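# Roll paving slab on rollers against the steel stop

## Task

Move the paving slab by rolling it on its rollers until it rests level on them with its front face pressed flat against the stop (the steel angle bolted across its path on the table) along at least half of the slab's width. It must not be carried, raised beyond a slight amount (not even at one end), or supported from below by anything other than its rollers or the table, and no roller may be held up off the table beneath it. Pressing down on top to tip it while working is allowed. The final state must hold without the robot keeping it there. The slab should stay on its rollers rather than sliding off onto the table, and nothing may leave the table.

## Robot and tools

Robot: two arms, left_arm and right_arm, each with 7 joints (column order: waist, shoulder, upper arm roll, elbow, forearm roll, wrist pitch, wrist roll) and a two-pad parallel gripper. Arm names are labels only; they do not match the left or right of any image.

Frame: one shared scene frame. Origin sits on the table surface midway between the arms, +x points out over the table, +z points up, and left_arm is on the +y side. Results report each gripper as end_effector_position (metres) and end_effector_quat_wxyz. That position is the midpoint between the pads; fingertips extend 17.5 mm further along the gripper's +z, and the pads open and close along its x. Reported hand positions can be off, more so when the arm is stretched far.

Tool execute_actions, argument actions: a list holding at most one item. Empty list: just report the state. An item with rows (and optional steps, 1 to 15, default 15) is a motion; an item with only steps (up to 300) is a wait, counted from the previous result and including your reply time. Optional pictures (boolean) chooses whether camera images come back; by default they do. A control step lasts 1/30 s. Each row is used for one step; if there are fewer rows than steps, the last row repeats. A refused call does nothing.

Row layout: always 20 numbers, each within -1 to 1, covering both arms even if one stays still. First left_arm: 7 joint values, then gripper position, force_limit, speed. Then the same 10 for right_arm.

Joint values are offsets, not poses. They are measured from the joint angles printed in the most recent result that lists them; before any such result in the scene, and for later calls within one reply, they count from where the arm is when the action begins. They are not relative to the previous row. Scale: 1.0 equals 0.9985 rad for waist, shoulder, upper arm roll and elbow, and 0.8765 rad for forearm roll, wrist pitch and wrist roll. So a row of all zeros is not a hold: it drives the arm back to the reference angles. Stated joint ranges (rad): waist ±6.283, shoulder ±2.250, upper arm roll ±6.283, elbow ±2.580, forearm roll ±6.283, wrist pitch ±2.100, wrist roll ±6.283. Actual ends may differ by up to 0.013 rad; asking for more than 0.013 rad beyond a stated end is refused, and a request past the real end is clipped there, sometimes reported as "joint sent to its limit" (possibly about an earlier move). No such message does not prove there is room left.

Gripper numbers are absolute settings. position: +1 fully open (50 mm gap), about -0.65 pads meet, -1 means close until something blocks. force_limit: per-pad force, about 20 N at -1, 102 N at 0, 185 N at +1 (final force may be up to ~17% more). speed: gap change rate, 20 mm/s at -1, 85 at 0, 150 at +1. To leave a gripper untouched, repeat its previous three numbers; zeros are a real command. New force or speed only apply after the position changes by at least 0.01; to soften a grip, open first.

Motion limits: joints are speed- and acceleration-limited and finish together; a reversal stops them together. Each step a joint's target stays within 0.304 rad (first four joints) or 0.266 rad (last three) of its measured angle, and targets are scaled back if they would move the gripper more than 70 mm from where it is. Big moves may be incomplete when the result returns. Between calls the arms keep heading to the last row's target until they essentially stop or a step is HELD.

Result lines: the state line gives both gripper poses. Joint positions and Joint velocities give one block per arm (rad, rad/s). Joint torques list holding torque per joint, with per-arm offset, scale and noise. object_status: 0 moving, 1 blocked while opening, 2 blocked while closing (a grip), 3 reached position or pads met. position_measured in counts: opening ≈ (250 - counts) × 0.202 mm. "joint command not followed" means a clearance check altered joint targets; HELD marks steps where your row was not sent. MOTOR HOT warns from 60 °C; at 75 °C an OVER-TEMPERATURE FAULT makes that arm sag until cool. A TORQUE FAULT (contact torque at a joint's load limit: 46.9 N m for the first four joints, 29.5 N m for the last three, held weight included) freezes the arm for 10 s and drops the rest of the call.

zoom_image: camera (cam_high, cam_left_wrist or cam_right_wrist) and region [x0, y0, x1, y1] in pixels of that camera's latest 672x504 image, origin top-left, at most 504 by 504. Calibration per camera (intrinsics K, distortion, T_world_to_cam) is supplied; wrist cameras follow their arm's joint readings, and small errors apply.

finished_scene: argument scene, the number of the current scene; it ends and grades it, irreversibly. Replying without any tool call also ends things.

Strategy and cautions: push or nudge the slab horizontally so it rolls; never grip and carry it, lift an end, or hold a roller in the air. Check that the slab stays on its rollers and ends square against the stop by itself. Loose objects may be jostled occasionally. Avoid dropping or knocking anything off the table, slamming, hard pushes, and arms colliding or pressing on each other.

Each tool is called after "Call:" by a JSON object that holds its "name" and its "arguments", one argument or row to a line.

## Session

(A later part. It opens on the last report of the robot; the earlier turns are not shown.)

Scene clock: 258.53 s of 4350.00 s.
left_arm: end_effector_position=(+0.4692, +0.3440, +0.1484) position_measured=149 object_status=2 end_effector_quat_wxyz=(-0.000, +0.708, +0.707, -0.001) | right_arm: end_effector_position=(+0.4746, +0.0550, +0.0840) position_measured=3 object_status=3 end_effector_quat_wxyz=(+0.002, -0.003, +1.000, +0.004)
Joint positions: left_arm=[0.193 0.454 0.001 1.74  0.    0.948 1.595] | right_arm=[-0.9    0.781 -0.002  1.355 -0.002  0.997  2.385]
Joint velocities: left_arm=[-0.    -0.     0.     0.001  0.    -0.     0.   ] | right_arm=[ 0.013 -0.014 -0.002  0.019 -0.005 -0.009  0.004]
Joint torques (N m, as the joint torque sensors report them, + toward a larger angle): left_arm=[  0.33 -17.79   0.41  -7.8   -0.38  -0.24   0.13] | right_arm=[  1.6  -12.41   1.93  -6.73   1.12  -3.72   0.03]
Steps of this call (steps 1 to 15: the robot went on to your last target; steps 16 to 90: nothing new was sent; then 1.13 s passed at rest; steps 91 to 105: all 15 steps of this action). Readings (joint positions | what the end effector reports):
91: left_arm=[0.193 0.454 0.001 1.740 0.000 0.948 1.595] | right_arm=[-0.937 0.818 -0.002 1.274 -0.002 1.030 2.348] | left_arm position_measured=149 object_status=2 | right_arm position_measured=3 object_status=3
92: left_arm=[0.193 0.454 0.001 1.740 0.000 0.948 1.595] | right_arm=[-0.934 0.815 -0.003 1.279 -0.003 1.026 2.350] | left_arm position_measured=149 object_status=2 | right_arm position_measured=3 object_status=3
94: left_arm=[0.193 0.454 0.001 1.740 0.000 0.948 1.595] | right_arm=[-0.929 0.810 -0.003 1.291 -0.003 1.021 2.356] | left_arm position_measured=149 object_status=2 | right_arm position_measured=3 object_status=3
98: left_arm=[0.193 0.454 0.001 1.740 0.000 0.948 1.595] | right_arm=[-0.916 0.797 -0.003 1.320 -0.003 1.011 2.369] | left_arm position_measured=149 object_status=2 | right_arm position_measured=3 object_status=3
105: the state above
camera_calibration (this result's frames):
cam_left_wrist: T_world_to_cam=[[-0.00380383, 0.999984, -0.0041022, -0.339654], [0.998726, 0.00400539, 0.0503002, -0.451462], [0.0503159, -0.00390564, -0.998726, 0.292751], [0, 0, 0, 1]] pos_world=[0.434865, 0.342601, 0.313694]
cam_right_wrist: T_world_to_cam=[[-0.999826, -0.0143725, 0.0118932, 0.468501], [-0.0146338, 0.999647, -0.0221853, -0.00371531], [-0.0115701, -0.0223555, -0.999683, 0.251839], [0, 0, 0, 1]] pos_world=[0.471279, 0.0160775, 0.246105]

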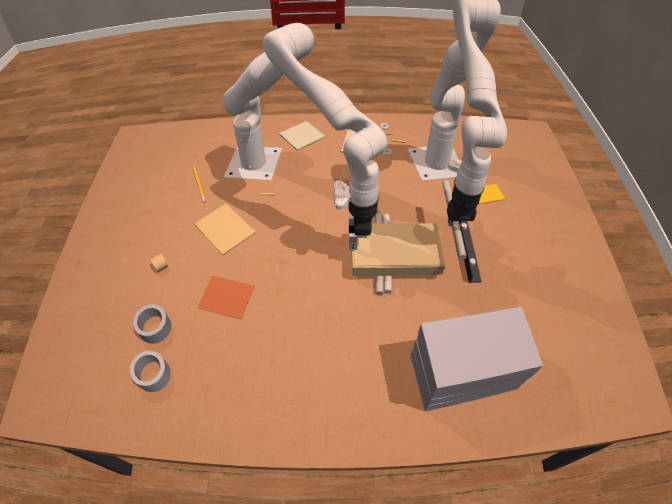

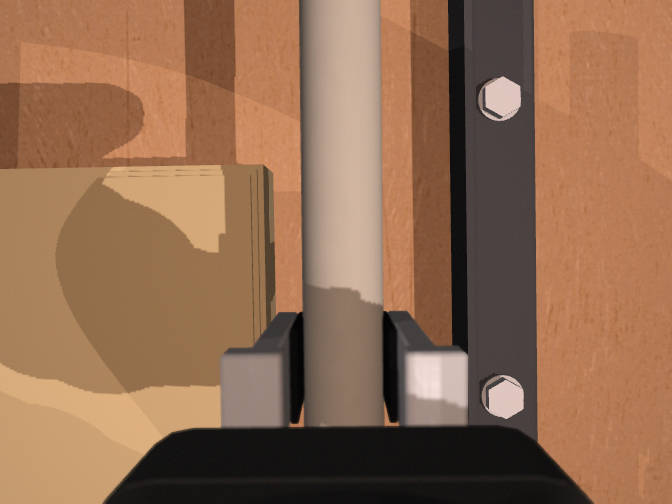

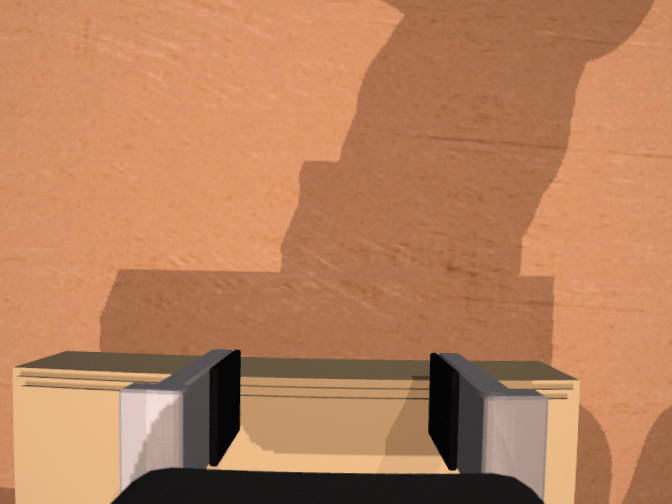

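Call:
{"name": "execute_actions", "arguments": {
  "actions": [
    {"rows":[[-0.018,0.129,0,0.094,0,-0.254,-0.019,-1,-0.2,0.5,0.004,0.0115,0,0.004,0,-0.008,0,1,-0.2,0.5]],"steps":15}
  ]
}}

Scene clock: 265.67 s of 4350.00 s.
left_arm: end_effector_position=(+0.4703, +0.3517, +0.0703) position_measured=149 object_status=2 end_effector_quat_wxyz=(+0.000, +0.707, +0.707, -0.000) | right_arm: end_effector_position=(+0.4746, +0.0566, +0.0841) position_measured=3 object_status=3 end_effector_quat_wxyz=(+0.002, -0.002, +1.000, +0.006)
Joint positions: left_arm=[0.175 0.582 0.001 1.834 0.    0.725 1.578] | right_arm=[-0.898  0.781 -0.004  1.355 -0.005  0.994  2.385]
Joint velocities: left_arm=[-0.002  0.013 -0.     0.002 -0.     0.     0.001] | right_arm=[ 0. -0.  0.  0. -0. -0. -0.]
Joint torques (N m, as the joint torque sensors report them, + toward a larger angle): left_arm=[  0.36 -18.57   0.64  -6.4   -0.27  -0.05   0.07] | right_arm=[  2.05 -13.85   2.03  -5.23   1.02  -2.05   0.19]
Steps of this call (steps 1 to 15: the robot went on to your last target; steps 16 to 90: nothing new was sent; then 3.63 s passed at rest; steps 91 to 105: all 15 steps of this action). Readings (joint positions | what the end effector reports):
91: left_arm=[0.192 0.455 0.001 1.741 0.000 0.947 1.595] | right_arm=[-0.899 0.781 -0.003 1.355 -0.004 0.995 2.385] | left_arm position_measured=149 object_status=2 | right_arm position_measured=3 object_status=3
92: left_arm=[0.191 0.461 0.002 1.744 0.000 0.938 1.594] | right_arm=[-0.899 0.781 -0.004 1.355 -0.004 0.995 2.385] | left_arm position_measured=149 object_status=2 | right_arm position_measured=3 object_status=3
94: left_arm=[0.187 0.490 0.002 1.764 0.000 0.892 1.591] | right_arm=[-0.898 0.781 -0.004 1.355 -0.005 0.994 2.385] | left_arm position_measured=149 object_status=2 | right_arm position_measured=3 object_status=3
98: left_arm=[0.177 0.567 0.001 1.822 -0.000 0.754 1.580] | right_arm=[-0.898 0.781 -0.004 1.355 -0.005 0.994 2.385] | left_arm position_measured=149 object_status=2 | right_arm position_measured=3 object_status=3
105: the state above
camera_calibration (this result's frames):
cam_left_wrist: T_world_to_cam=[[-0.00497916, 0.999978, -0.00427338, -0.347112], [0.998651, 0.00519335, 0.0516672, -0.449122], [0.0516883, -0.00401036, -0.998655, 0.214124], [0, 0, 0, 1]] pos_world=[0.43572, 0.350295, 0.235558]
cam_right_wrist: T_world_to_cam=[[-0.999845, -0.0130717, 0.011815, 0.468454], [-0.0132715, 0.999768, -0.0169944, -0.00638171], [-0.0115901, -0.0171485, -0.999786, 0.251685], [0, 0, 0, 1]] pos_world=[0.471213, 0.0168197, 0.245988]

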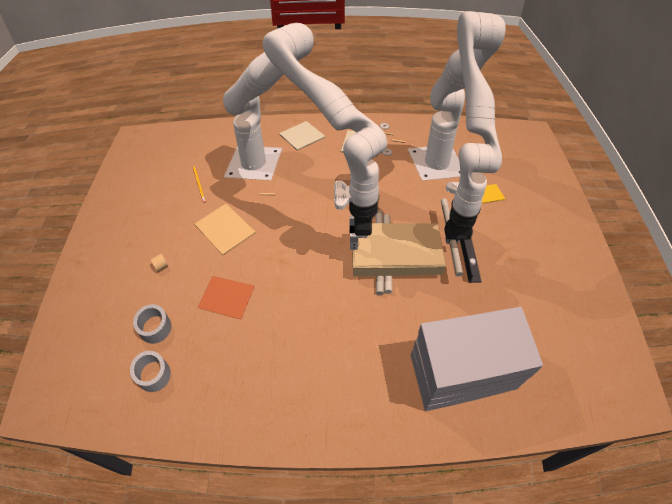

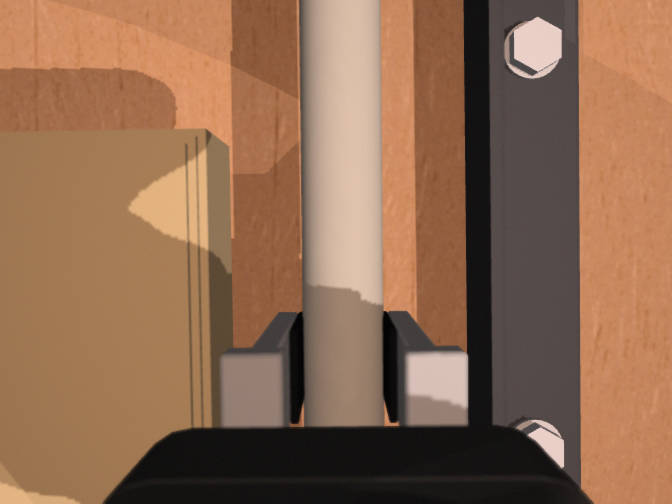

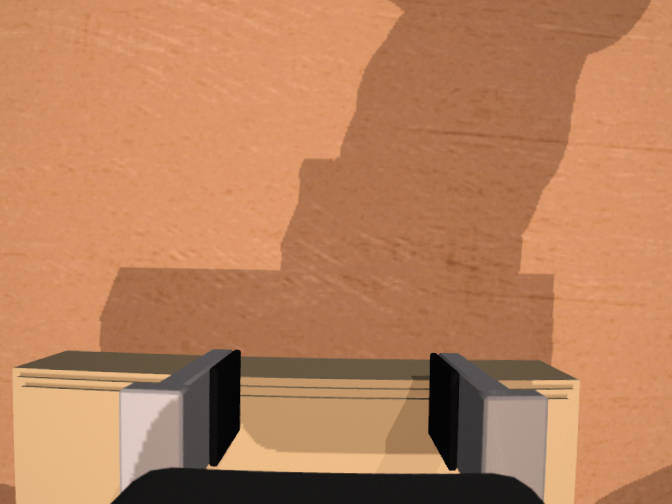

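Call:
{"name": "execute_actions", "arguments": {
  "actions": [
    {"rows":[[0,0,0,0,0,0,0,-1,-0.2,0.5,0.011,0.003,0,0.022,0,-0.016,0.010,1,-0.2,0.5],[0,0,0,0,0,0,0,-1,-0.2,0.5,0.011,0.003,0,0.022,0,-0.016,0.010,1,-0.2,0.5],[0,0,0,0,0,0,0,-1,-0.2,0.5,0.011,0.003,0,0.022,0,-0.016,0.010,1,-0.2,0.5],[0,0,0,0,0,0,0,-1,-0.2,0.5,0.020,-0.006,0,0.041,0,-0.027,0.020,1,-0.2,0.5],[0,0,0,0,0,0,0,-1,-0.2,0.5,0.020,-0.006,0,0.041,0,-0.027,0.020,1,-0.2,0.5],[0,0,0,0,0,0,0,-1,-0.2,0.5,0.020,-0.006,0,0.041,0,-0.027,0.020,1,-0.2,0.5],[0,0.049,0,0.018,0,-0.0765,0,-1,-0.2,0.5,0.028,-0.0144,0,0.0594,0,-0.038,0.031,1,-0.2,0.5]],"steps":15}
  ]
}}

Scene clock: 271.53 s of 4350.00 s.
left_arm: end_effector_position=(+0.4715, +0.3517, +0.0459) position_measured=149 object_status=2 end_effector_quat_wxyz=(+0.001, +0.707, +0.707, +0.001) | right_arm: end_effector_position=(+0.4736, +0.0369, +0.0833) position_measured=3 object_status=3 end_effector_quat_wxyz=(+0.001, -0.002, +1.000, +0.007)
Joint positions: left_arm=[0.175 0.629 0.001 1.852 0.    0.659 1.578] | right_arm=[-0.872  0.755 -0.005  1.411 -0.006  0.965  2.412]
Joint velocities: left_arm=[ 0.     0.015  0.    -0.001  0.    -0.006  0.001] | right_arm=[-0.001 -0.006 -0.01  -0.005 -0.007 -0.011 -0.001]
Joint torques (N m, as the joint torque sensors report them, + toward a larger angle): left_arm=[ -0.03 -19.32   0.72  -5.73  -0.16  -0.03   0.14] | right_arm=[  1.02 -13.37   1.74  -6.09   0.97  -2.29   0.16]
Steps of this call (steps 1 to 15: the robot went on to your last target; steps 16 to 90: nothing new was sent; then 2.37 s passed at rest; steps 91 to 105: all 15 steps of this action). Readings (joint positions | what the end effector reports):
91: left_arm=[0.175 0.583 0.001 1.834 0.000 0.725 1.578] | right_arm=[-0.897 0.780 -0.005 1.356 -0.005 0.994 2.386] | left_arm position_measured=149 object_status=2 | right_arm position_measured=3 object_status=3
92: left_arm=[0.175 0.582 0.001 1.834 0.000 0.725 1.578] | right_arm=[-0.895 0.777 -0.006 1.361 -0.006 0.989 2.388] | left_arm position_measured=149 object_status=2 | right_arm position_measured=3 object_status=3
94: left_arm=[0.175 0.582 0.001 1.834 0.000 0.725 1.578] | right_arm=[-0.890 0.773 -0.007 1.371 -0.007 0.982 2.393] | left_arm position_measured=149 object_status=2 | right_arm position_measured=3 object_status=3
98: left_arm=[0.175 0.589 0.001 1.836 0.000 0.717 1.578] | right_arm=[-0.878 0.761 -0.007 1.397 -0.007 0.970 2.405] | left_arm position_measured=149 object_status=2 | right_arm position_measured=3 object_status=3
105: the state above
camera_calibration (this result's frames):
cam_left_wrist: T_world_to_cam=[[-0.00505992, 0.999978, -0.00432325, -0.34717], [0.998551, 0.00528425, 0.0535592, -0.449146], [0.0535808, -0.00404598, -0.998555, 0.188834], [0, 0, 0, 1]] pos_world=[0.436621, 0.3503, 0.211116]
cam_right_wrist: T_world_to_cam=[[-0.999806, -0.0136434, 0.0141809, 0.467004], [-0.0138832, 0.99976, -0.0169522, 0.0135614], [-0.0139462, -0.0171458, -0.999756, 0.251613], [0, 0, 0, 1]] pos_world=[0.470611, -0.00287252, 0.245159]

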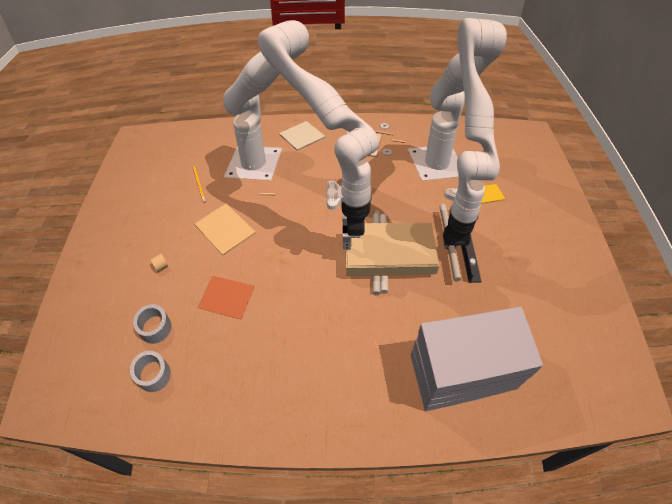

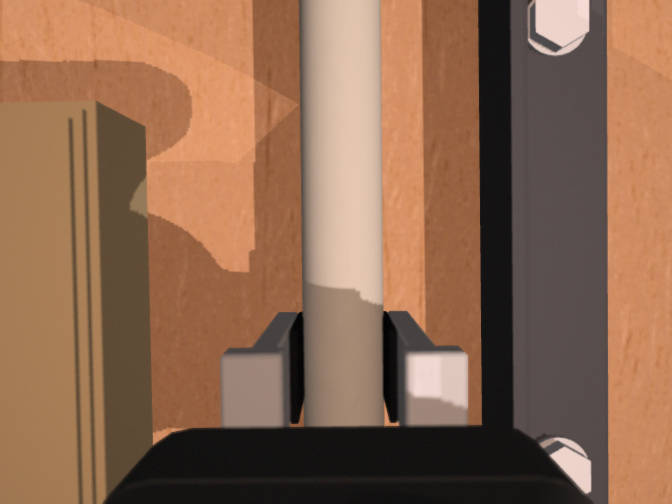

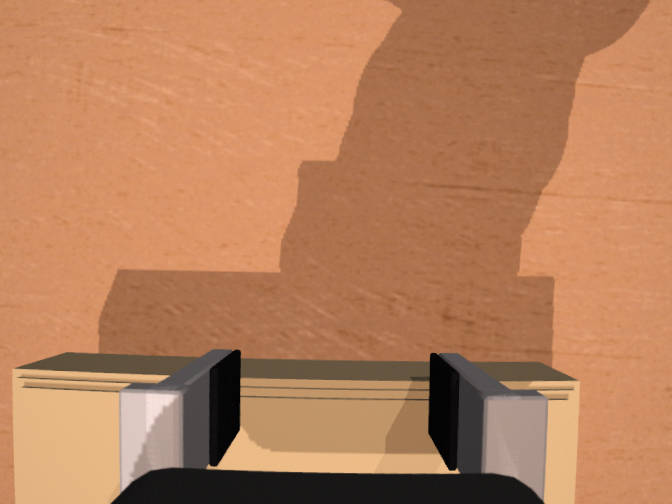

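Call:
{"name": "execute_actions", "arguments": {
  "actions": [
    {"rows":[[0,0.046,0,0.0165,0,-0.071,0,-1,-0.2,0.5,0.002,0.011,0,0.003,0,-0.005,0,1,-0.2,0.5]],"steps":11}
  ],
  "pictures": false
}}

Scene clock: 273.27 s of 4350.00 s.
left_arm: end_effector_position=(+0.4712, +0.3517, +0.0230) position_measured=149 object_status=2 end_effector_quat_wxyz=(+0.001, +0.707, +0.707, +0.001) | right_arm: end_effector_position=(+0.4737, +0.0386, +0.0839) position_measured=3 object_status=3 end_effector_quat_wxyz=(+0.001, -0.002, +1.000, +0.008)
Joint positions: left_arm=[0.175 0.674 0.001 1.868 0.    0.596 1.578] | right_arm=[-0.871  0.755 -0.007  1.41  -0.008  0.964  2.412]
Joint velocities: left_arm=[-0.     0.008  0.001  0.001 -0.     0.001 -0.001] | right_arm=[-0.     0.    -0.001 -0.    -0.    -0.001  0.   ]
Joint torques (N m, as the joint torque sensors report them, + toward a larger angle): left_arm=[ -0.17 -19.23   0.4   -5.43  -0.1   -0.02   0.08] | right_arm=[  1.34 -13.56   1.43  -4.89   0.83  -1.75   0.09]
Steps of this call (steps 1 to 15: the robot went on to your last target; steps 16 to 41: nothing new was sent; steps 42 to 52: all 11 steps of this action). Readings (joint positions | what the end effector reports):
42: left_arm=[0.175 0.632 0.001 1.852 0.000 0.657 1.578] | right_arm=[-0.872 0.755 -0.006 1.411 -0.007 0.964 2.412] | left_arm position_measured=149 object_status=2 | right_arm position_measured=3 object_status=3
43: left_arm=[0.175 0.638 0.001 1.854 0.000 0.650 1.578] | right_arm=[-0.872 0.755 -0.007 1.411 -0.007 0.964 2.412] | left_arm position_measured=149 object_status=2 | right_arm position_measured=3 object_status=3
45: left_arm=[0.175 0.662 0.001 1.862 0.000 0.618 1.578] | right_arm=[-0.871 0.755 -0.007 1.410 -0.008 0.964 2.412] | left_arm position_measured=149 object_status=2 | right_arm position_measured=3 object_status=3
49: left_arm=[0.175 0.673 0.001 1.869 0.000 0.597 1.578] | right_arm=[-0.871 0.755 -0.007 1.410 -0.008 0.964 2.412] | left_arm position_measured=149 object_status=2 | right_arm position_measured=3 object_status=3
52: the state above

Call:
{"name": "execute_actions", "arguments": {
  "actions": [
    {"rows":[[0,0.002,0,0,0,-0.002,0,0.2,-0.2,0.5,0.002,0.011,0,0.003,0,-0.005,0,1,-0.2,0.5],[0,0.002,0,0,0,-0.002,0,0.2,-0.2,0.5,0.002,0.011,0,0.003,0,-0.005,0,1,-0.2,0.5],[0,0.002,0,0,0,-0.002,0,0.2,-0.2,0.5,0.002,0.011,0,0.003,0,-0.005,0,1,-0.2,0.5],[0,0.002,0,0,0,-0.002,0,0.2,-0.2,0.5,0.002,0.011,0,0.003,0,-0.005,0,1,-0.2,0.5],[0,0.002,0,0,0,-0.002,0,0.2,-0.2,0.5,0.002,0.011,0,0.003,0,-0.005,0,1,-0.2,0.5],[0,0.002,0,0,0,-0.002,0,0.2,-0.2,0.5,0.002,0.011,0,0.003,0,-0.005,0,1,-0.2,0.5],[0,0.002,0,0,0,-0.002,0,0.2,-0.2,0.5,0.002,0.011,0,0.003,0,-0.005,0,1,-0.2,0.5],[0,-0.14,0,-0.065,0,0.234,0,0.2,-0.2,0.5,0.002,0.011,0,0.003,0,-0.005,0,1,-0.2,0.5]],"steps":15}
  ]
}}

Scene clock: 276.33 s of 4350.00 s.
left_arm: end_effector_position=(+0.4737, +0.3517, +0.0857) position_measured=123 object_status=3 end_effector_quat_wxyz=(+0.002, +0.707, +0.707, +0.002) | right_arm: end_effector_position=(+0.4737, +0.0401, +0.0840) position_measured=3 object_status=3 end_effector_quat_wxyz=(+0.001, -0.002, +1.000, +0.010)
Joint positions: left_arm=[0.175 0.557 0.001 1.813 0.    0.766 1.578] | right_arm=[-0.871  0.755 -0.009  1.409 -0.01   0.962  2.412]
Joint velocities: left_arm=[ 0.001 -0.397  0.002 -0.209  0.     0.686 -0.   ] | right_arm=[ 0.     0.     0.     0.    -0.    -0.001  0.   ]
Joint torques (N m, as the joint torque sensors report them, + toward a larger angle): left_arm=[  0.09 -13.04   0.53  -4.81  -0.2   -0.25   0.04] | right_arm=[  1.09 -14.3    1.6   -5.09   0.75  -1.61   0.11]
Steps of this call (steps 1 to 15: the robot went on to your last target; steps 16 to 77: nothing new was sent; steps 78 to 92: all 15 steps of this action). Readings (joint positions | what the end effector reports):
78: left_arm=[0.175 0.675 0.001 1.869 0.000 0.596 1.578] | right_arm=[-0.871 0.755 -0.007 1.410 -0.008 0.964 2.412] | left_arm position_measured=135 object_status=0 | right_arm position_measured=3 object_status=3
79: left_arm=[0.175 0.675 0.001 1.868 0.000 0.595 1.578] | right_arm=[-0.871 0.755 -0.008 1.410 -0.009 0.964 2.412] | left_arm position_measured=124 object_status=0 | right_arm position_measured=3 object_status=3
81: left_arm=[0.175 0.675 0.001 1.868 0.000 0.595 1.578] | right_arm=[-0.871 0.755 -0.008 1.410 -0.009 0.963 2.412] | left_arm position_measured=123 object_status=0 | right_arm position_measured=3 object_status=3
85: left_arm=[0.175 0.675 0.001 1.868 0.000 0.595 1.578] | right_arm=[-0.871 0.755 -0.009 1.409 -0.010 0.962 2.412] | left_arm position_measured=123 object_status=0 | right_arm position_measured=3 object_status=3
92: the state above
camera_calibration (this result's frames):
cam_left_wrist: T_world_to_cam=[[-0.00498243, 0.999978, -0.00431887, -0.347022], [0.998379, 0.00521921, 0.0566684, -0.45359], [0.0566897, -0.00402952, -0.998384, 0.226936], [0, 0, 0, 1]] pos_world=[0.438261, 0.350296, 0.250775]
cam_right_wrist: T_world_to_cam=[[-0.999827, -0.0130708, 0.0132404, 0.467239], [-0.0131959, 0.999869, -0.0094013, 0.00941357], [-0.0131157, -0.00957439, -0.999868, 0.251684], [0, 0, 0, 1]] pos_world=[0.470583, -0.000895423, 0.245553]

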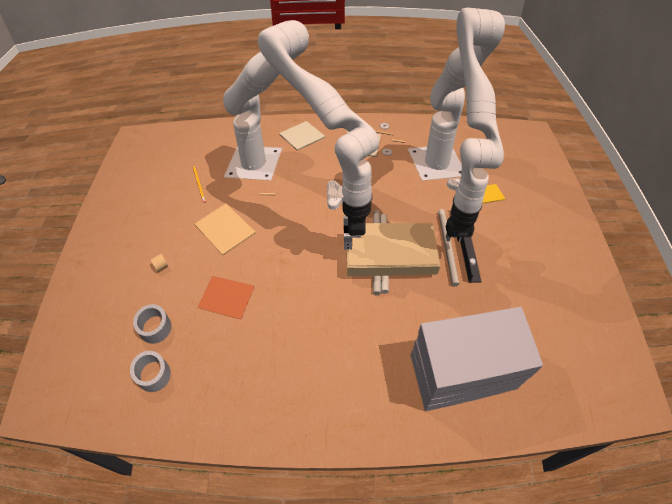

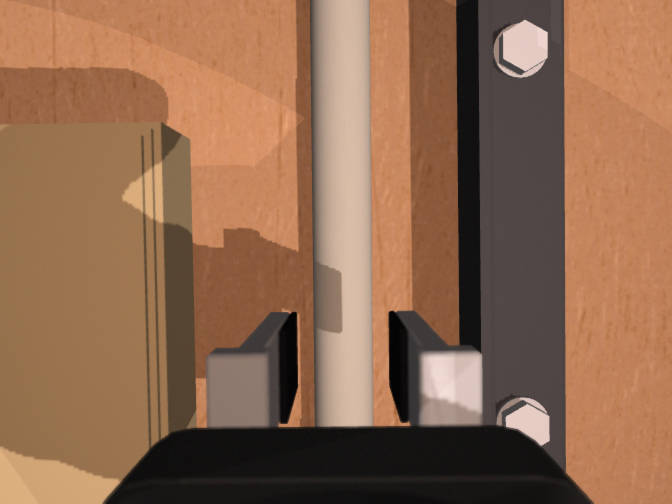

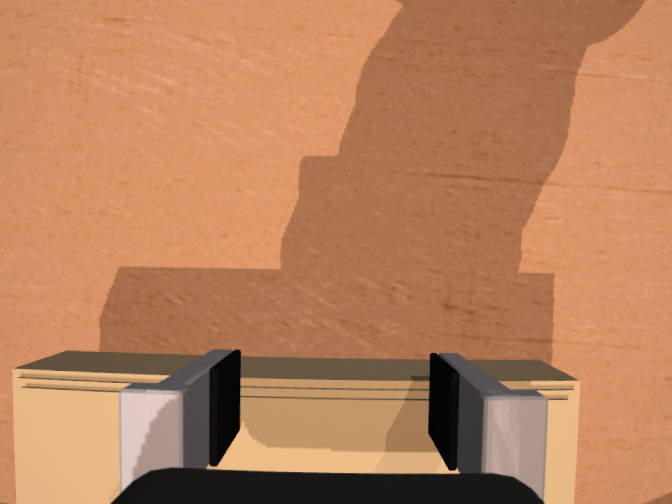

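Call:
{"name": "execute_actions", "arguments": {
  "actions": [
    {"rows":[[0,-0.10,0,-0.07,0,0.205,0,0.2,-0.2,0.5,-0.011,0.024,0.009,-0.022,0.01,0.011,-0.014,1,-0.2,0.5],[0,-0.10,0,-0.07,0,0.205,0,0.2,-0.2,0.5,-0.011,0.024,0.009,-0.022,0.01,0.011,-0.014,1,-0.2,0.5],[0,-0.10,0,-0.07,0,0.205,0,0.2,-0.2,0.5,-0.011,0.024,0.009,-0.022,0.01,0.011,-0.014,1,-0.2,0.5],[0,-0.10,0,-0.07,0,0.205,0,0.2,-0.2,0.5,-0.024,0.037,0.009,-0.047,0.01,0.026,-0.029,1,-0.2,0.5],[0,-0.10,0,-0.07,0,0.205,0,0.2,-0.2,0.5,-0.024,0.037,0.009,-0.047,0.01,0.026,-0.029,1,-0.2,0.5],[0,-0.10,0,-0.07,0,0.205,0,0.2,-0.2,0.5,-0.024,0.037,0.009,-0.047,0.01,0.026,-0.029,1,-0.2,0.5],[0,-0.10,0,-0.07,0,0.205,0,0.2,-0.2,0.5,-0.036,0.050,0.009,-0.072,0.01,0.042,-0.043,1,-0.2,0.5],[0,-0.10,0,-0.07,0,0.205,0,0.2,-0.2,0.5,-0.036,0.050,0.009,-0.072,0.01,0.042,-0.043,1,-0.2,0.5],[0,-0.10,0,-0.07,0,0.205,0,0.2,-0.2,0.5,-0.036,0.050,0.009,-0.072,0.01,0.042,-0.043,1,-0.2,0.5],[0,-0.10,0,-0.07,0,0.205,0,0.2,-0.2,0.5,-0.049,0.0626,0.009,-0.0974,0.01,0.0575,-0.0575,1,-0.2,0.5]],"steps":15}
  ]
}}

Scene clock: 281.60 s of 4350.00 s.
left_arm: end_effector_position=(+0.4685, +0.3517, +0.1464) position_measured=123 object_status=3 end_effector_quat_wxyz=(-0.002, +0.707, +0.707, -0.002) | right_arm: end_effector_position=(+0.4760, +0.0757, +0.0845) position_measured=3 object_status=3 end_effector_quat_wxyz=(+0.005, -0.002, +1.000, +0.009)
Joint positions: left_arm=[0.175 0.457 0.001 1.743 0.    0.946 1.578] | right_arm=[-0.921  0.803 -0.003  1.306 -0.004  1.012  2.361]
Joint velocities: left_arm=[-0.    -0.005 -0.    -0.     0.     0.    -0.001] | right_arm=[-0.016  0.018  0.001 -0.028  0.004  0.009 -0.006]
Joint torques (N m, as the joint torque sensors report them, + toward a larger angle): left_arm=[  0.1  -17.04   0.53  -8.08  -0.14  -0.09   0.25] | right_arm=[  2.75 -13.82   2.96  -2.53   1.43   0.22   0.6 ]
Steps of this call (steps 1 to 30: the robot went on to your last target; steps 31 to 90: nothing new was sent; then 1.77 s passed at rest; steps 91 to 105: all 15 steps of this action). Readings (joint positions | what the end effector reports):
91: left_arm=[0.175 0.533 0.001 1.803 0.000 0.803 1.578] | right_arm=[-0.872 0.756 -0.008 1.408 -0.010 0.963 2.412] | left_arm position_measured=123 object_status=3 | right_arm position_measured=3 object_status=3
92: left_arm=[0.175 0.527 0.001 1.799 0.000 0.813 1.578] | right_arm=[-0.875 0.759 -0.006 1.403 -0.008 0.967 2.409] | left_arm position_measured=123 object_status=3 | right_arm position_measured=3 object_status=3
94: left_arm=[0.175 0.498 0.001 1.779 0.000 0.862 1.578] | right_arm=[-0.883 0.767 -0.003 1.389 -0.005 0.977 2.401] | left_arm position_measured=123 object_status=3 | right_arm position_measured=3 object_status=3
98: left_arm=[0.175 0.460 0.001 1.744 0.000 0.943 1.578] | right_arm=[-0.900 0.782 -0.002 1.353 -0.004 0.995 2.383] | left_arm position_measured=123 object_status=3 | right_arm position_measured=3 object_status=3
105: the state above
camera_calibration (this result's frames):
cam_left_wrist: T_world_to_cam=[[-0.00492705, 0.99998, -0.0040816, -0.346913], [0.998917, 0.00511057, 0.0462447, -0.450556], [0.0462646, -0.00384933, -0.998922, 0.292721], [0, 0, 0, 1]] pos_world=[0.434816, 0.350335, 0.311825]
cam_right_wrist: T_world_to_cam=[[-0.999911, -0.0122905, 0.00509867, 0.470654], [-0.0123493, 0.999856, -0.0116618, -0.0263575], [-0.0049546, -0.0117237, -0.999919, 0.24886], [0, 0, 0, 1]] pos_world=[0.47152, 0.0350559, 0.246133]

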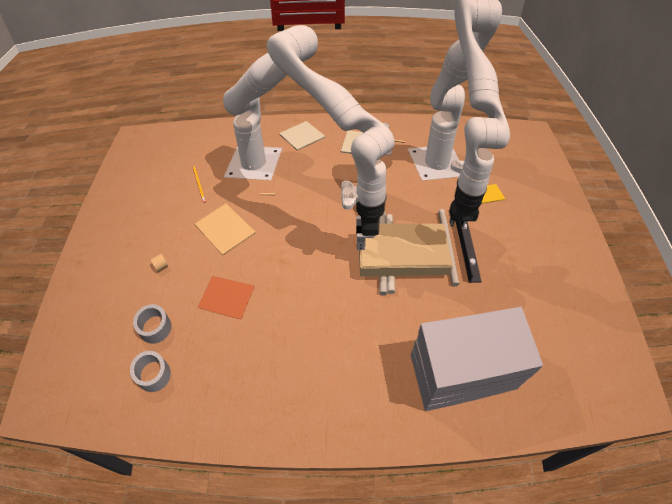

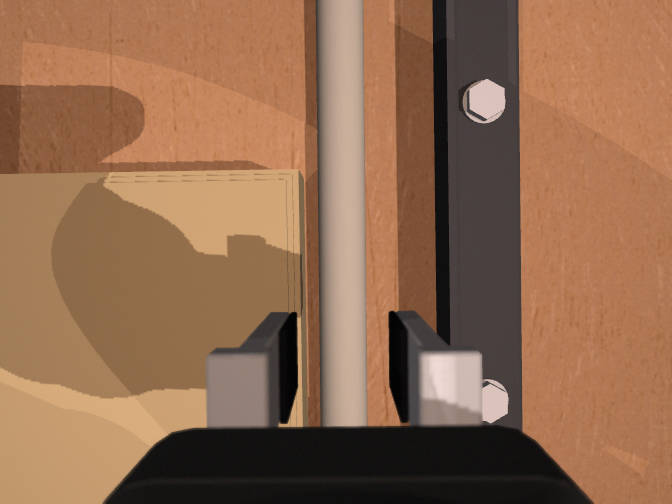

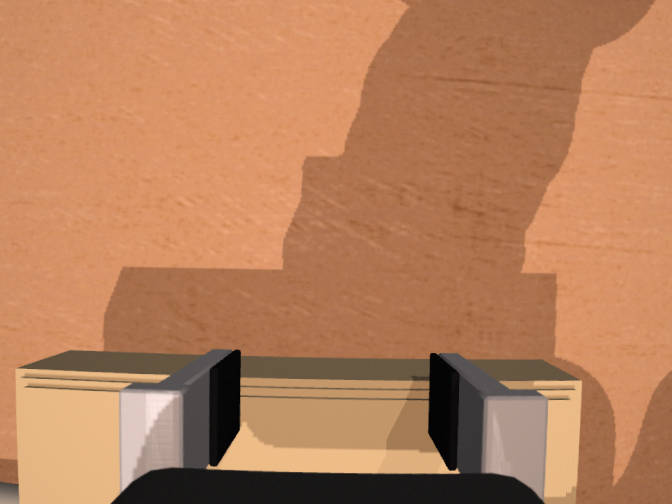

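Call:
{"name": "execute_actions", "arguments": {
  "actions": [
    {"rows":[[0,0,0,0,0,0,0,0.2,-0.2,0.5,-0.008,0.029,0,-0.018,0,0.013,-0.010,1,-0.2,0.5],[0,0,0,0,0,0,0,0.2,-0.2,0.5,-0.008,0.029,0,-0.018,0,0.013,-0.010,1,-0.2,0.5],[0,0,0,0,0,0,0,0.2,-0.2,0.5,-0.008,0.029,0,-0.018,0,0.013,-0.010,1,-0.2,0.5],[0,0,0,0,0,0,0,0.2,-0.2,0.5,-0.017,0.041,0,-0.042,0,0.026,-0.020,1,-0.2,0.5],[0,0,0,0,0,0,0,0.2,-0.2,0.5,-0.017,0.041,0,-0.042,0,0.026,-0.020,1,-0.2,0.5],[0,0,0,0,0,0,0,0.2,-0.2,0.5,-0.017,0.041,0,-0.042,0,0.026,-0.020,1,-0.2,0.5],[0,0,0,0,0,0,0,0.2,-0.2,0.5,-0.026,0.053,0,-0.066,0,0.040,-0.030,1,-0.2,0.5],[0,0,0,0,0,0,0,0.2,-0.2,0.5,-0.026,0.053,0,-0.066,0,0.040,-0.030,1,-0.2,0.5],[0,0,0,0,0,0,0,0.2,-0.2,0.5,-0.026,0.053,0,-0.066,0,0.040,-0.030,1,-0.2,0.5],[0,0,0,0,0,0,0,0.2,-0.2,0.5,-0.034,0.0647,0,-0.0905,0,0.053,-0.039,1,-0.2,0.5]],"steps":15}
  ]
}}

Scene clock: 285.47 s of 4350.00 s.
left_arm: end_effector_position=(+0.4685, +0.3517, +0.1464) position_measured=123 object_status=3 end_effector_quat_wxyz=(-0.002, +0.707, +0.707, -0.002) | right_arm: end_effector_position=(+0.4776, +0.1077, +0.0842) position_measured=3 object_status=3 end_effector_quat_wxyz=(+0.006, -0.002, +1.000, +0.012)
Joint positions: left_arm=[0.175 0.457 0.001 1.743 0.    0.946 1.578] | right_arm=[-0.955  0.849 -0.005  1.208 -0.006  1.058  2.327]
Joint velocities: left_arm=[0.    0.    0.    0.001 0.    0.001 0.001] | right_arm=[-0.011  0.014 -0.    -0.026  0.002  0.01  -0.004]
Joint torques (N m, as the joint torque sensors report them, + toward a larger angle): left_arm=[  0.4  -17.65   0.25  -7.98  -0.22  -0.01   0.19] | right_arm=[  1.55 -12.14   1.38  -1.24   0.6    0.39   0.53]
Steps of this call (steps 1 to 15: the robot went on to your last target; steps 16 to 90: nothing new was sent; then 0.37 s passed at rest; steps 91 to 105: all 15 steps of this action). Readings (joint positions | what the end effector reports):
91: left_arm=[0.175 0.457 0.001 1.743 0.000 0.946 1.578] | right_arm=[-0.922 0.804 -0.001 1.305 -0.003 1.017 2.361] | left_arm position_measured=123 object_status=3 | right_arm position_measured=3 object_status=3
92: left_arm=[0.175 0.457 0.001 1.743 0.000 0.946 1.578] | right_arm=[-0.924 0.808 -0.001 1.300 -0.002 1.021 2.359] | left_arm position_measured=123 object_status=3 | right_arm position_measured=3 object_status=3
94: left_arm=[0.175 0.457 0.001 1.743 0.000 0.946 1.578] | right_arm=[-0.929 0.814 -0.002 1.285 -0.003 1.028 2.354] | left_arm position_measured=123 object_status=3 | right_arm position_measured=3 object_status=3
98: left_arm=[0.175 0.457 0.001 1.743 0.000 0.946 1.578] | right_arm=[-0.941 0.830 -0.004 1.250 -0.005 1.040 2.342] | left_arm position_measured=123 object_status=3 | right_arm position_measured=3 object_status=3
105: the state above
camera_calibration (this result's frames):
cam_left_wrist: T_world_to_cam=[[-0.0049269, 0.99998, -0.00408186, -0.346913], [0.998917, 0.00511045, 0.0462494, -0.450558], [0.0462693, -0.00384957, -0.998922, 0.292719], [0, 0, 0, 1]] pos_world=[0.434817, 0.350335, 0.311825]
cam_right_wrist: T_world_to_cam=[[-0.999921, -0.0122259, 0.00307501, 0.472802], [-0.0122416, 0.999912, -0.00514468, -0.0589373], [-0.00301184, -0.00518192, -0.999982, 0.247308], [0, 0, 0, 1]] pos_world=[0.472787, 0.065994, 0.245547]

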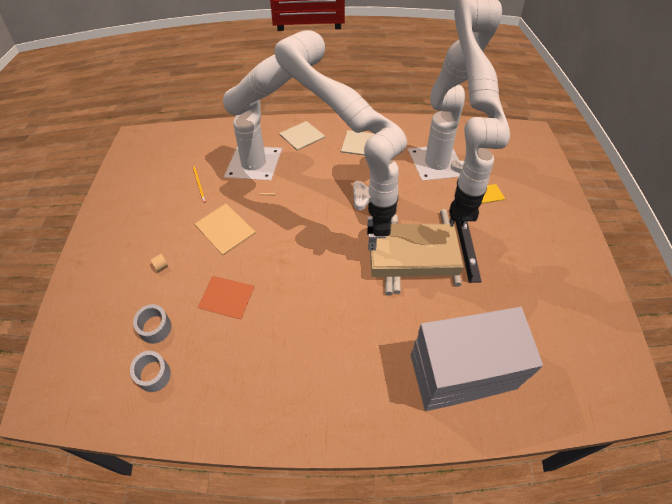

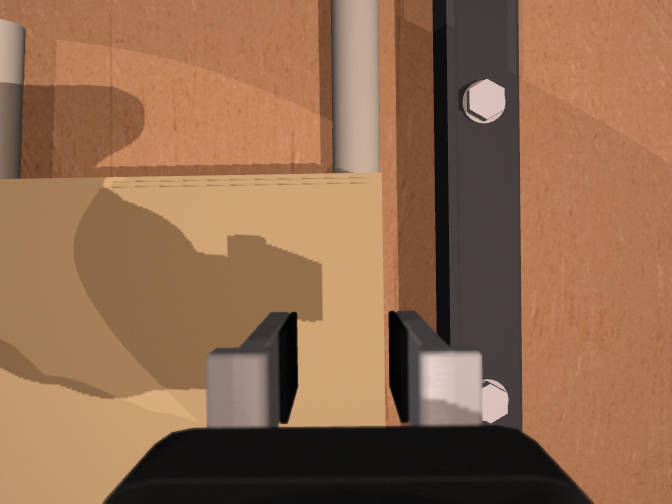

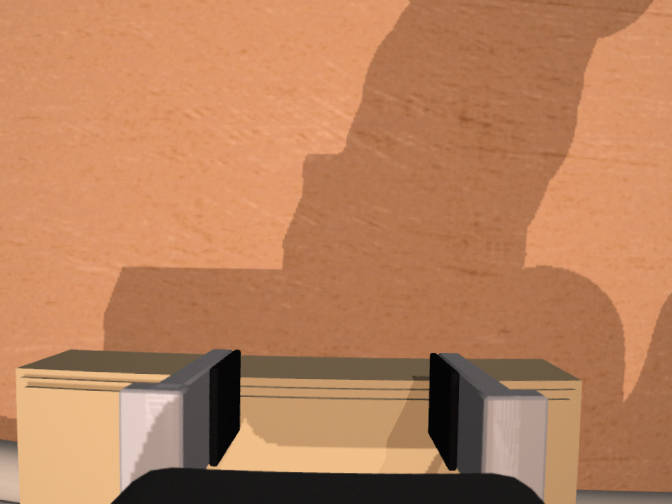

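Call:
{"name": "execute_actions", "arguments": {
  "actions": [
    {"rows":[[0,0,0,0,0,0,0,0.2,-0.2,0.5,-0.008,0.031,0,-0.020,0,0.018,-0.009,1,-0.2,0.5],[0,0,0,0,0,0,0,0.2,-0.2,0.5,-0.008,0.031,0,-0.020,0,0.018,-0.009,1,-0.2,0.5],[0,0,0,0,0,0,0,0.2,-0.2,0.5,-0.008,0.031,0,-0.020,0,0.018,-0.009,1,-0.2,0.5],[0,0,0,0,0,0,0,0.2,-0.2,0.5,-0.016,0.043,0,-0.048,0,0.036,-0.018,1,-0.2,0.5],[0,0,0,0,0,0,0,0.2,-0.2,0.5,-0.016,0.043,0,-0.048,0,0.036,-0.018,1,-0.2,0.5],[0,0,0,0,0,0,0,0.2,-0.2,0.5,-0.016,0.043,0,-0.048,0,0.036,-0.018,1,-0.2,0.5],[0,0,0,0,0,0,0,0.2,-0.2,0.5,-0.024,0.055,0,-0.076,0,0.055,-0.028,1,-0.2,0.5],[0,0,0,0,0,0,0,0.2,-0.2,0.5,-0.024,0.055,0,-0.076,0,0.055,-0.028,1,-0.2,0.5],[0,0,0,0,0,0,0,0.2,-0.2,0.5,-0.024,0.055,0,-0.076,0,0.055,-0.028,1,-0.2,0.5],[0,0,0,0,0,0,0,0.2,-0.2,0.5,-0.032,0.0668,0,-0.1043,0,0.073,-0.037,1,-0.2,0.5]],"steps":15}
  ]
}}

Scene clock: 290.03 s of 4350.00 s.
left_arm: end_effector_position=(+0.4685, +0.3517, +0.1464) position_measured=123 object_status=3 end_effector_quat_wxyz=(-0.002, +0.707, +0.707, -0.002) | right_arm: end_effector_position=(+0.4791, +0.1362, +0.0844) position_measured=3 object_status=3 end_effector_quat_wxyz=(+0.005, -0.000, +1.000, +0.012)
Joint positions: left_arm=[0.175 0.457 0.001 1.743 0.    0.946 1.578] | right_arm=[-0.985  0.901 -0.004  1.097 -0.005  1.119  2.295]
Joint velocities: left_arm=[ 0.    -0.    -0.     0.     0.001  0.003 -0.002] | right_arm=[-0.009  0.016 -0.    -0.03   0.001  0.013 -0.004]
Joint torques (N m, as the joint torque sensors report them, + toward a larger angle): left_arm=[  0.14 -17.97   0.24  -7.96  -0.16  -0.07   0.  ] | right_arm=[ -0.62 -16.29  -0.1   -2.79  -0.24   0.72  -0.16]
Steps of this call (steps 1 to 15: the robot went on to your last target; steps 16 to 90: nothing new was sent; then 1.07 s passed at rest; steps 91 to 105: all 15 steps of this action). Readings (joint positions | what the end effector reports):
91: left_arm=[0.175 0.457 0.001 1.743 0.000 0.946 1.578] | right_arm=[-0.956 0.851 -0.004 1.206 -0.005 1.061 2.327] | left_arm position_measured=123 object_status=3 | right_arm position_measured=3 object_status=3
92: left_arm=[0.175 0.457 0.001 1.743 0.000 0.946 1.578] | right_arm=[-0.958 0.853 -0.003 1.201 -0.004 1.065 2.326] | left_arm position_measured=123 object_status=3 | right_arm position_measured=3 object_status=3
94: left_arm=[0.175 0.457 0.001 1.743 0.000 0.946 1.578] | right_arm=[-0.962 0.861 -0.003 1.184 -0.005 1.075 2.321] | left_arm position_measured=123 object_status=3 | right_arm position_measured=3 object_status=3
98: left_arm=[0.175 0.457 0.001 1.743 0.000 0.946 1.578] | right_arm=[-0.973 0.878 -0.004 1.146 -0.005 1.094 2.310] | left_arm position_measured=123 object_status=3 | right_arm position_measured=3 object_status=3
105: the state above
camera_calibration (this result's frames):
cam_left_wrist: T_world_to_cam=[[-0.00492675, 0.99998, -0.00408195, -0.346913], [0.998917, 0.00511031, 0.0462522, -0.45056], [0.0462721, -0.00384965, -0.998921, 0.292718], [0, 0, 0, 1]] pos_world=[0.434818, 0.350335, 0.311825]
cam_right_wrist: T_world_to_cam=[[-0.99994, -0.00993035, 0.00472014, 0.474238], [-0.00996158, 0.999928, -0.00663985, -0.0883311], [-0.00465387, -0.00668647, -0.999967, 0.248609], [0, 0, 0, 1]] pos_world=[0.474486, 0.0946964, 0.245776]

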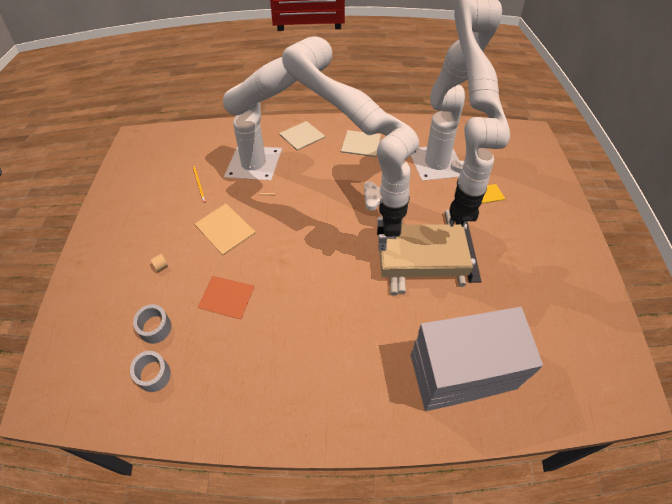

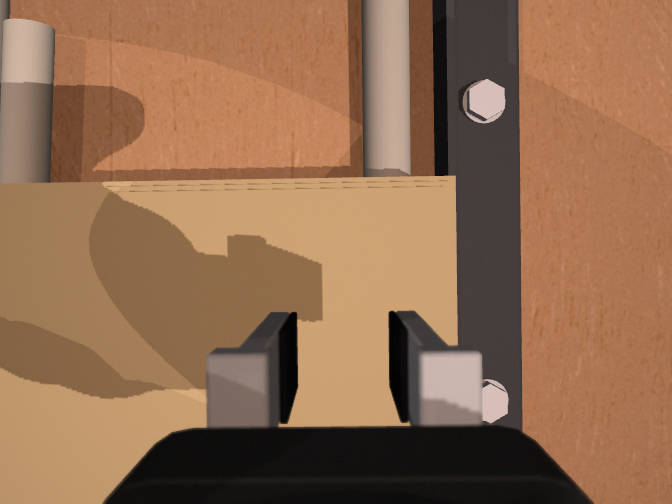

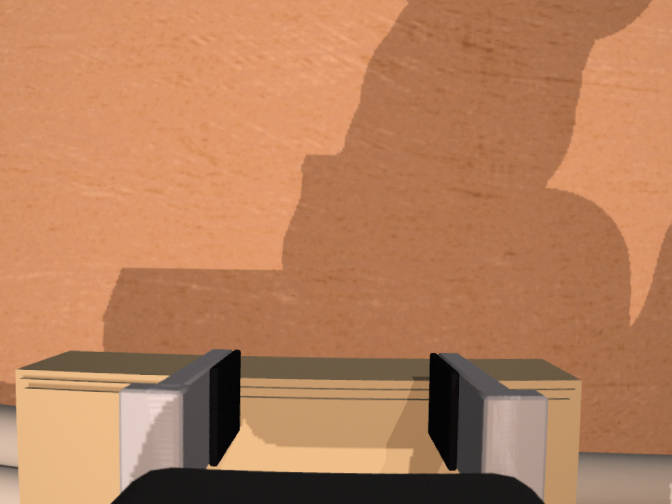

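Call:
{"name": "execute_actions", "arguments": {
  "actions": [
    {"rows":[[0,0,0,0,0,0,0,0.2,-0.2,0.5,-0.006,0.022,0,-0.010,0,0.014,-0.005,1,-0.2,0.5],[0,0,0,0,0,0,0,0.2,-0.2,0.5,-0.006,0.022,0,-0.010,0,0.014,-0.005,1,-0.2,0.5],[0,0,0,0,0,0,0,0.2,-0.2,0.5,-0.006,0.022,0,-0.010,0,0.014,-0.005,1,-0.2,0.5],[0,0,0,0,0,0,0,0.2,-0.2,0.5,-0.006,0.022,0,-0.010,0,0.014,-0.005,1,-0.2,0.5],[0,0,0,0,0,0,0,0.2,-0.2,0.5,-0.0125,0.032,0,-0.033,0,0.03,-0.011,1,-0.2,0.5]],"steps":15}
  ]
}}

Scene clock: 292.97 s of 4350.00 s.
left_arm: end_effector_position=(+0.4685, +0.3517, +0.1464) position_measured=123 object_status=3 end_effector_quat_wxyz=(-0.002, +0.707, +0.707, -0.002) | right_arm: end_effector_position=(+0.4794, +0.1387, +0.0843) position_measured=3 object_status=3 end_effector_quat_wxyz=(+0.003, +0.001, +1.000, +0.004)
Joint positions: left_arm=[0.175 0.457 0.001 1.743 0.    0.946 1.578] | right_arm=[-0.993  0.918  0.     1.061 -0.002  1.152  2.286]
Joint velocities: left_arm=[-0.  0.  0.  0. -0.  0.  0.] | right_arm=[-0.001  0.001 -0.001 -0.002  0.     0.001 -0.   ]
Joint torques (N m, as the joint torque sensors report them, + toward a larger angle): left_arm=[  0.35 -17.67   0.57  -7.85   0.05   0.13   0.18] | right_arm=[ -3.72 -14.1   -2.51  -6.69  -1.59  -3.77   0.01]
Steps of this call (steps 1 to 15: the robot went on to your last target; steps 16 to 73: nothing new was sent; steps 74 to 88: all 15 steps of this action). Readings (joint positions | what the end effector reports):
74: left_arm=[0.175 0.457 0.001 1.743 0.000 0.946 1.578] | right_arm=[-0.986 0.902 -0.003 1.095 -0.005 1.123 2.295] | left_arm position_measured=123 object_status=3 | right_arm position_measured=3 object_status=3
75: left_arm=[0.175 0.457 0.001 1.743 0.000 0.946 1.578] | right_arm=[-0.987 0.905 -0.002 1.090 -0.004 1.127 2.294] | left_arm position_measured=123 object_status=3 | right_arm position_measured=3 object_status=3
77: left_arm=[0.175 0.457 0.001 1.743 0.000 0.946 1.578] | right_arm=[-0.989 0.908 -0.002 1.083 -0.003 1.132 2.291] | left_arm position_measured=123 object_status=3 | right_arm position_measured=3 object_status=3
81: left_arm=[0.175 0.457 0.001 1.743 0.000 0.946 1.578] | right_arm=[-0.993 0.917 0.001 1.064 -0.001 1.151 2.287] | left_arm position_measured=123 object_status=3 | right_arm position_measured=3 object_status=3
88: the state above
camera_calibration (this result's frames):
cam_left_wrist: T_world_to_cam=[[-0.00492655, 0.99998, -0.0040822, -0.346913], [0.998917, 0.00511013, 0.0462551, -0.450562], [0.0462751, -0.0038499, -0.998921, 0.292716], [0, 0, 0, 1]] pos_world=[0.43482, 0.350335, 0.311825]
cam_right_wrist: T_world_to_cam=[[-0.999924, -0.00735978, 0.00985243, 0.47369], [-0.00757445, 0.999731, -0.0219319, -0.0906844], [-0.00968836, -0.0220049, -0.999711, 0.253024], [0, 0, 0, 1]] pos_world=[0.475418, 0.099714, 0.246295]

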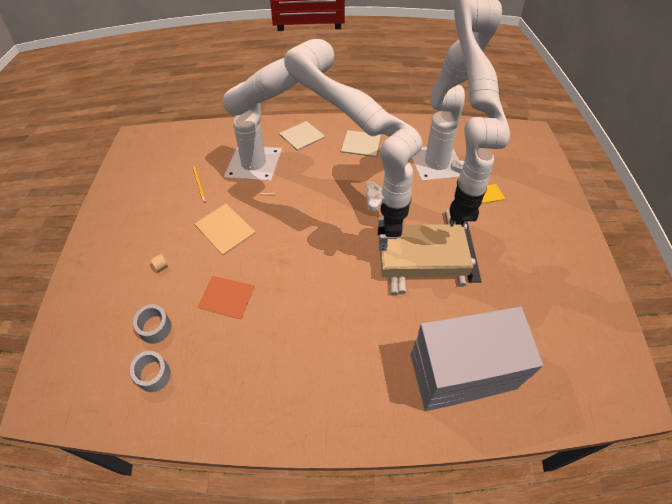

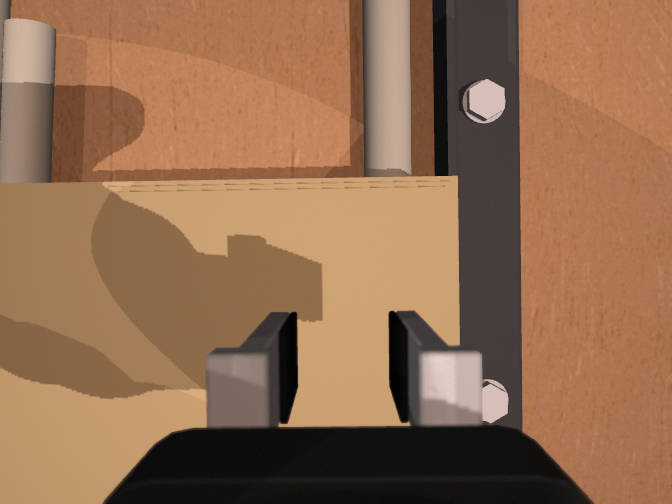

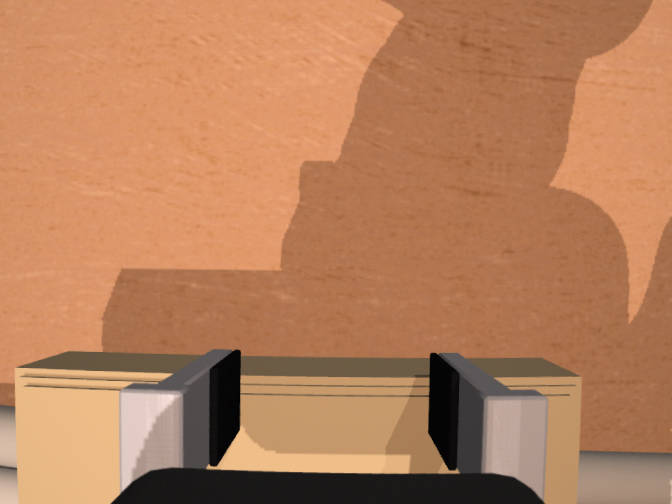

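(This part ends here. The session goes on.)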